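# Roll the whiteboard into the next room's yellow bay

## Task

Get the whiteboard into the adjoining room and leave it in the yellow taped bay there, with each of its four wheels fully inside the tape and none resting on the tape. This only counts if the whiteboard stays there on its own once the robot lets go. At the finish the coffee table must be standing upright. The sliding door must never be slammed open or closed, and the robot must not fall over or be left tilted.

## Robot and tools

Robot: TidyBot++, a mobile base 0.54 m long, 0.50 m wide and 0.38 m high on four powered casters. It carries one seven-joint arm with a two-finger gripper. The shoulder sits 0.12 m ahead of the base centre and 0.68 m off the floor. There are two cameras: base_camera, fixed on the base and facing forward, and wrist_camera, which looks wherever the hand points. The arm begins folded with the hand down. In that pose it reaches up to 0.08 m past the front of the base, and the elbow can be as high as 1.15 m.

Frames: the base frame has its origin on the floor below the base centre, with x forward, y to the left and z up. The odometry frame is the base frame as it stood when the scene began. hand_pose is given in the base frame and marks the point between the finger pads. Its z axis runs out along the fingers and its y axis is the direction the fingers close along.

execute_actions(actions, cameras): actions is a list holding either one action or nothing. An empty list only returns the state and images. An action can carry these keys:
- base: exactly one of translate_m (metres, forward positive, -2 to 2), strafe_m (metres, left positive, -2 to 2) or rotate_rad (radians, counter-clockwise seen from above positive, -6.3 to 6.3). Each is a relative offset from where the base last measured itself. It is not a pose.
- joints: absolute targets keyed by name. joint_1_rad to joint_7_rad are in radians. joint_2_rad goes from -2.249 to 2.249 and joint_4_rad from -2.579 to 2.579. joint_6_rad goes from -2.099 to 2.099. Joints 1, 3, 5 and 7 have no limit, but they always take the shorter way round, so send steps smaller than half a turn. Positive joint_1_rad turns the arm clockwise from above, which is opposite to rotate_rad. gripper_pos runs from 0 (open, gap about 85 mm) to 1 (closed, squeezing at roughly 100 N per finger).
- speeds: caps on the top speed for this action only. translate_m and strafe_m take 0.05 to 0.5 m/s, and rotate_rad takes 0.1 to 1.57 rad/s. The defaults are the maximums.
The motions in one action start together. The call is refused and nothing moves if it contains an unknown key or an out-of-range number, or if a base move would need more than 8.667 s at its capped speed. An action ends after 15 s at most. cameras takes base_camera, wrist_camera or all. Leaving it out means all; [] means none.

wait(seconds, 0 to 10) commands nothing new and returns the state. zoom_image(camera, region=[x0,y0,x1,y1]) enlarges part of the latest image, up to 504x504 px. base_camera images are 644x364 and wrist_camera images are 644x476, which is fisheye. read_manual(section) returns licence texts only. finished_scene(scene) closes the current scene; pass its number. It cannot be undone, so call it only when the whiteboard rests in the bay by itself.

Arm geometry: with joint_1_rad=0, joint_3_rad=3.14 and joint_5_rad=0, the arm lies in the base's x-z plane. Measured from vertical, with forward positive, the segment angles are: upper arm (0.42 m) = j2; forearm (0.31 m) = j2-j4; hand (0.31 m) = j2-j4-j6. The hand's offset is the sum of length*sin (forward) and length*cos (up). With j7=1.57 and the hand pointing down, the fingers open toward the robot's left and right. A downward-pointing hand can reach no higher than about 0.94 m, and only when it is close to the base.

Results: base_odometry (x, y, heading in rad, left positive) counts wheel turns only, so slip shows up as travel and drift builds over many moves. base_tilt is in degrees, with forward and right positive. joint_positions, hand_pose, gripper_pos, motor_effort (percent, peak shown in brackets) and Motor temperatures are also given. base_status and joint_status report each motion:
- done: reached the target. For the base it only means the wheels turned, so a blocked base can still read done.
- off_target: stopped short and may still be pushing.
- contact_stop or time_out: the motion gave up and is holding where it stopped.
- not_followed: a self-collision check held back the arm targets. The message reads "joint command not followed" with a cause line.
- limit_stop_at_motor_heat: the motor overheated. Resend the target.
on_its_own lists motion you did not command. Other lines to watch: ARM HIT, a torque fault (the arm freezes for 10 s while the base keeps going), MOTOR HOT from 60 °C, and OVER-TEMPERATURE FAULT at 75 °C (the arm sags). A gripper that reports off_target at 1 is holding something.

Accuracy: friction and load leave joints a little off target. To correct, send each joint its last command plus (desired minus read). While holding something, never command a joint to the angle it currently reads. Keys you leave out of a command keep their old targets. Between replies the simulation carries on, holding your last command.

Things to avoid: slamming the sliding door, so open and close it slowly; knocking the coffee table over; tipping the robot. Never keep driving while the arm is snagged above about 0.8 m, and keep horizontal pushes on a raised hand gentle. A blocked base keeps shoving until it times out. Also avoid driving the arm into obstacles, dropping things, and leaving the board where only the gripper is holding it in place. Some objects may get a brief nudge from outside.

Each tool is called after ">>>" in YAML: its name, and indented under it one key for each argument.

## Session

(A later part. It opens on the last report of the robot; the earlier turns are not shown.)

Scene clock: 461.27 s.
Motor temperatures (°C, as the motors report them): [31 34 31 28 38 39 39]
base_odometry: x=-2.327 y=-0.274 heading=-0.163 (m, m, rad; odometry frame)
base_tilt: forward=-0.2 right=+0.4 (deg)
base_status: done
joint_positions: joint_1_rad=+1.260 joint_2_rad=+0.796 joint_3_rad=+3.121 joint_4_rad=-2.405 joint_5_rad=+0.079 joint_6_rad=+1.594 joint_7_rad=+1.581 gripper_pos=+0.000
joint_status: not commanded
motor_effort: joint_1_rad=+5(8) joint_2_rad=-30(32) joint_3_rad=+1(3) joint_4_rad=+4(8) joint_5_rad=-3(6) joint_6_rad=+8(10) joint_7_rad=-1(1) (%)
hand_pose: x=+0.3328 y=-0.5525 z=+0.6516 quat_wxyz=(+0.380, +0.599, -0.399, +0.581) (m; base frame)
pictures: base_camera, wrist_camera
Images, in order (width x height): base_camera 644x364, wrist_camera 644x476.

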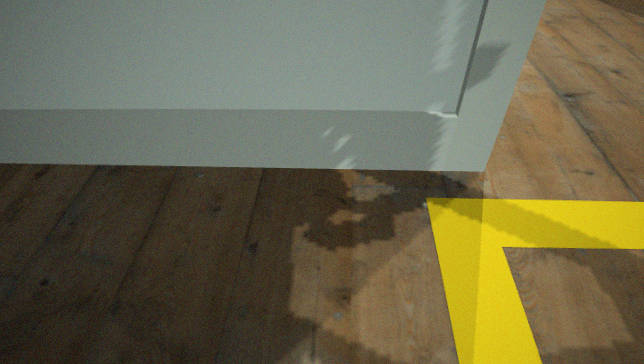

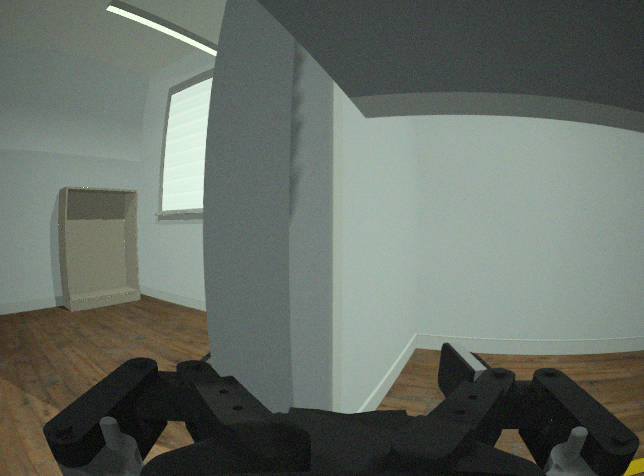

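>>> execute_actions:
  actions:
    - {"base":{"translate_m":0.02}}
  cameras: []

>>> execute_actions:
  actions:
    - {"base":{"strafe_m":0.3},"speeds":{"strafe_m":0.2}}
  cameras: []

>>> execute_actions:
  actions:
    - {"base":{"translate_m":-0.35},"joints":{"joint_1_rad":1.3,"joint_2_rad":-0.385,"joint_3_rad":3.15,"joint_4_rad":-2.52,"joint_6_rad":-0.4}}
  cameras: ["wrist_camera"]

Scene clock: 473.10 s.
Motor temperatures (°C, as the motors report them): [31 34 31 28 38 39 39]
base_odometry: x=-2.307 y=-0.278 heading=-0.164 (m, m, rad; odometry frame)
base_tilt: forward=-0.2 right=+0.4 (deg)
base_status: done
joint_positions: joint_1_rad=+1.273 joint_2_rad=+0.796 joint_3_rad=+3.130 joint_4_rad=-2.407 joint_5_rad=+0.068 joint_6_rad=+1.594 joint_7_rad=+1.581 gripper_pos=+0.000
joint_status: not commanded
motor_effort: joint_1_rad=+5(6) joint_2_rad=-29(31) joint_3_rad=+2(2) joint_4_rad=+5(6) joint_5_rad=-3(5) joint_6_rad=+8(8) joint_7_rad=-1(1) (%)
hand_pose: x=+0.3190 y=-0.5571 z=+0.6506 quat_wxyz=(+0.390, +0.595, -0.406, +0.574) (m; base frame)
pictures: none
No camera images: the call's "cameras" was empty. Leave "cameras" out to get every camera's image.

Scene clock: 475.37 s.
Motor temperatures (°C, as the motors report them): [31 34 31 28 38 39 39]
base_odometry: x=-2.258 y=+0.018 heading=-0.163 (m, m, rad; odometry frame)
base_tilt: forward=-0.2 right=+0.4 (deg)
base_status: done
joint_positions: joint_1_rad=+1.292 joint_2_rad=+0.796 joint_3_rad=+3.143 joint_4_rad=-2.401 joint_5_rad=+0.051 joint_6_rad=+1.594 joint_7_rad=+1.581 gripper_pos=+0.000
joint_status: not commanded
motor_effort: joint_1_rad=+0(5) joint_2_rad=-30(32) joint_3_rad=-2(2) joint_4_rad=+4(5) joint_5_rad=+1(3) joint_6_rad=+9(9) joint_7_rad=+0(1) (%)
hand_pose: x=+0.2983 y=-0.5666 z=+0.6521 quat_wxyz=(+0.407, +0.586, -0.416, +0.564) (m; base frame)
pictures: none
No camera images: the call's "cameras" was empty. Leave "cameras" out to get every camera's image.

Scene clock: 478.03 s.
Motor temperatures (°C, as the motors report them): [31 34 31 28 38 39 39]
base_odometry: x=-2.603 y=+0.075 heading=-0.164 (m, m, rad; odometry frame)
base_tilt: forward=-0.2 right=+0.3 (deg)
base_status: done
joint_positions: joint_1_rad=+1.300 joint_2_rad=-0.373 joint_3_rad=+3.148 joint_4_rad=-2.505 joint_5_rad=+0.049 joint_6_rad=-0.364 joint_7_rad=+1.581 gripper_pos=+0.000
joint_status: all done
motor_effort: joint_1_rad=+0(3) joint_2_rad=-4(32) joint_3_rad=-1(3) joint_4_rad=+15(15) joint_5_rad=+1(0) joint_6_rad=+5(8) joint_7_rad=+0(0) (%)
hand_pose: x=+0.1936 y=-0.2907 z=+0.6577 quat_wxyz=(+0.205, +0.767, -0.557, +0.242) (m; base frame)
pictures: wrist_camera
Images, in order (width x height): wrist_camera 644x476.

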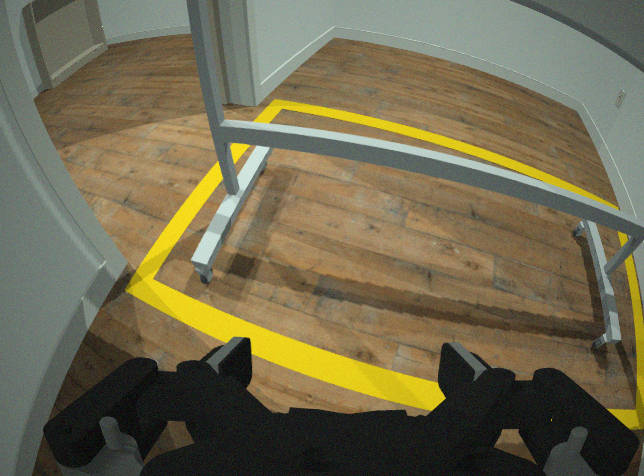

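>>> finished_scene:
  scene: 2

The scene is finished: the task was done.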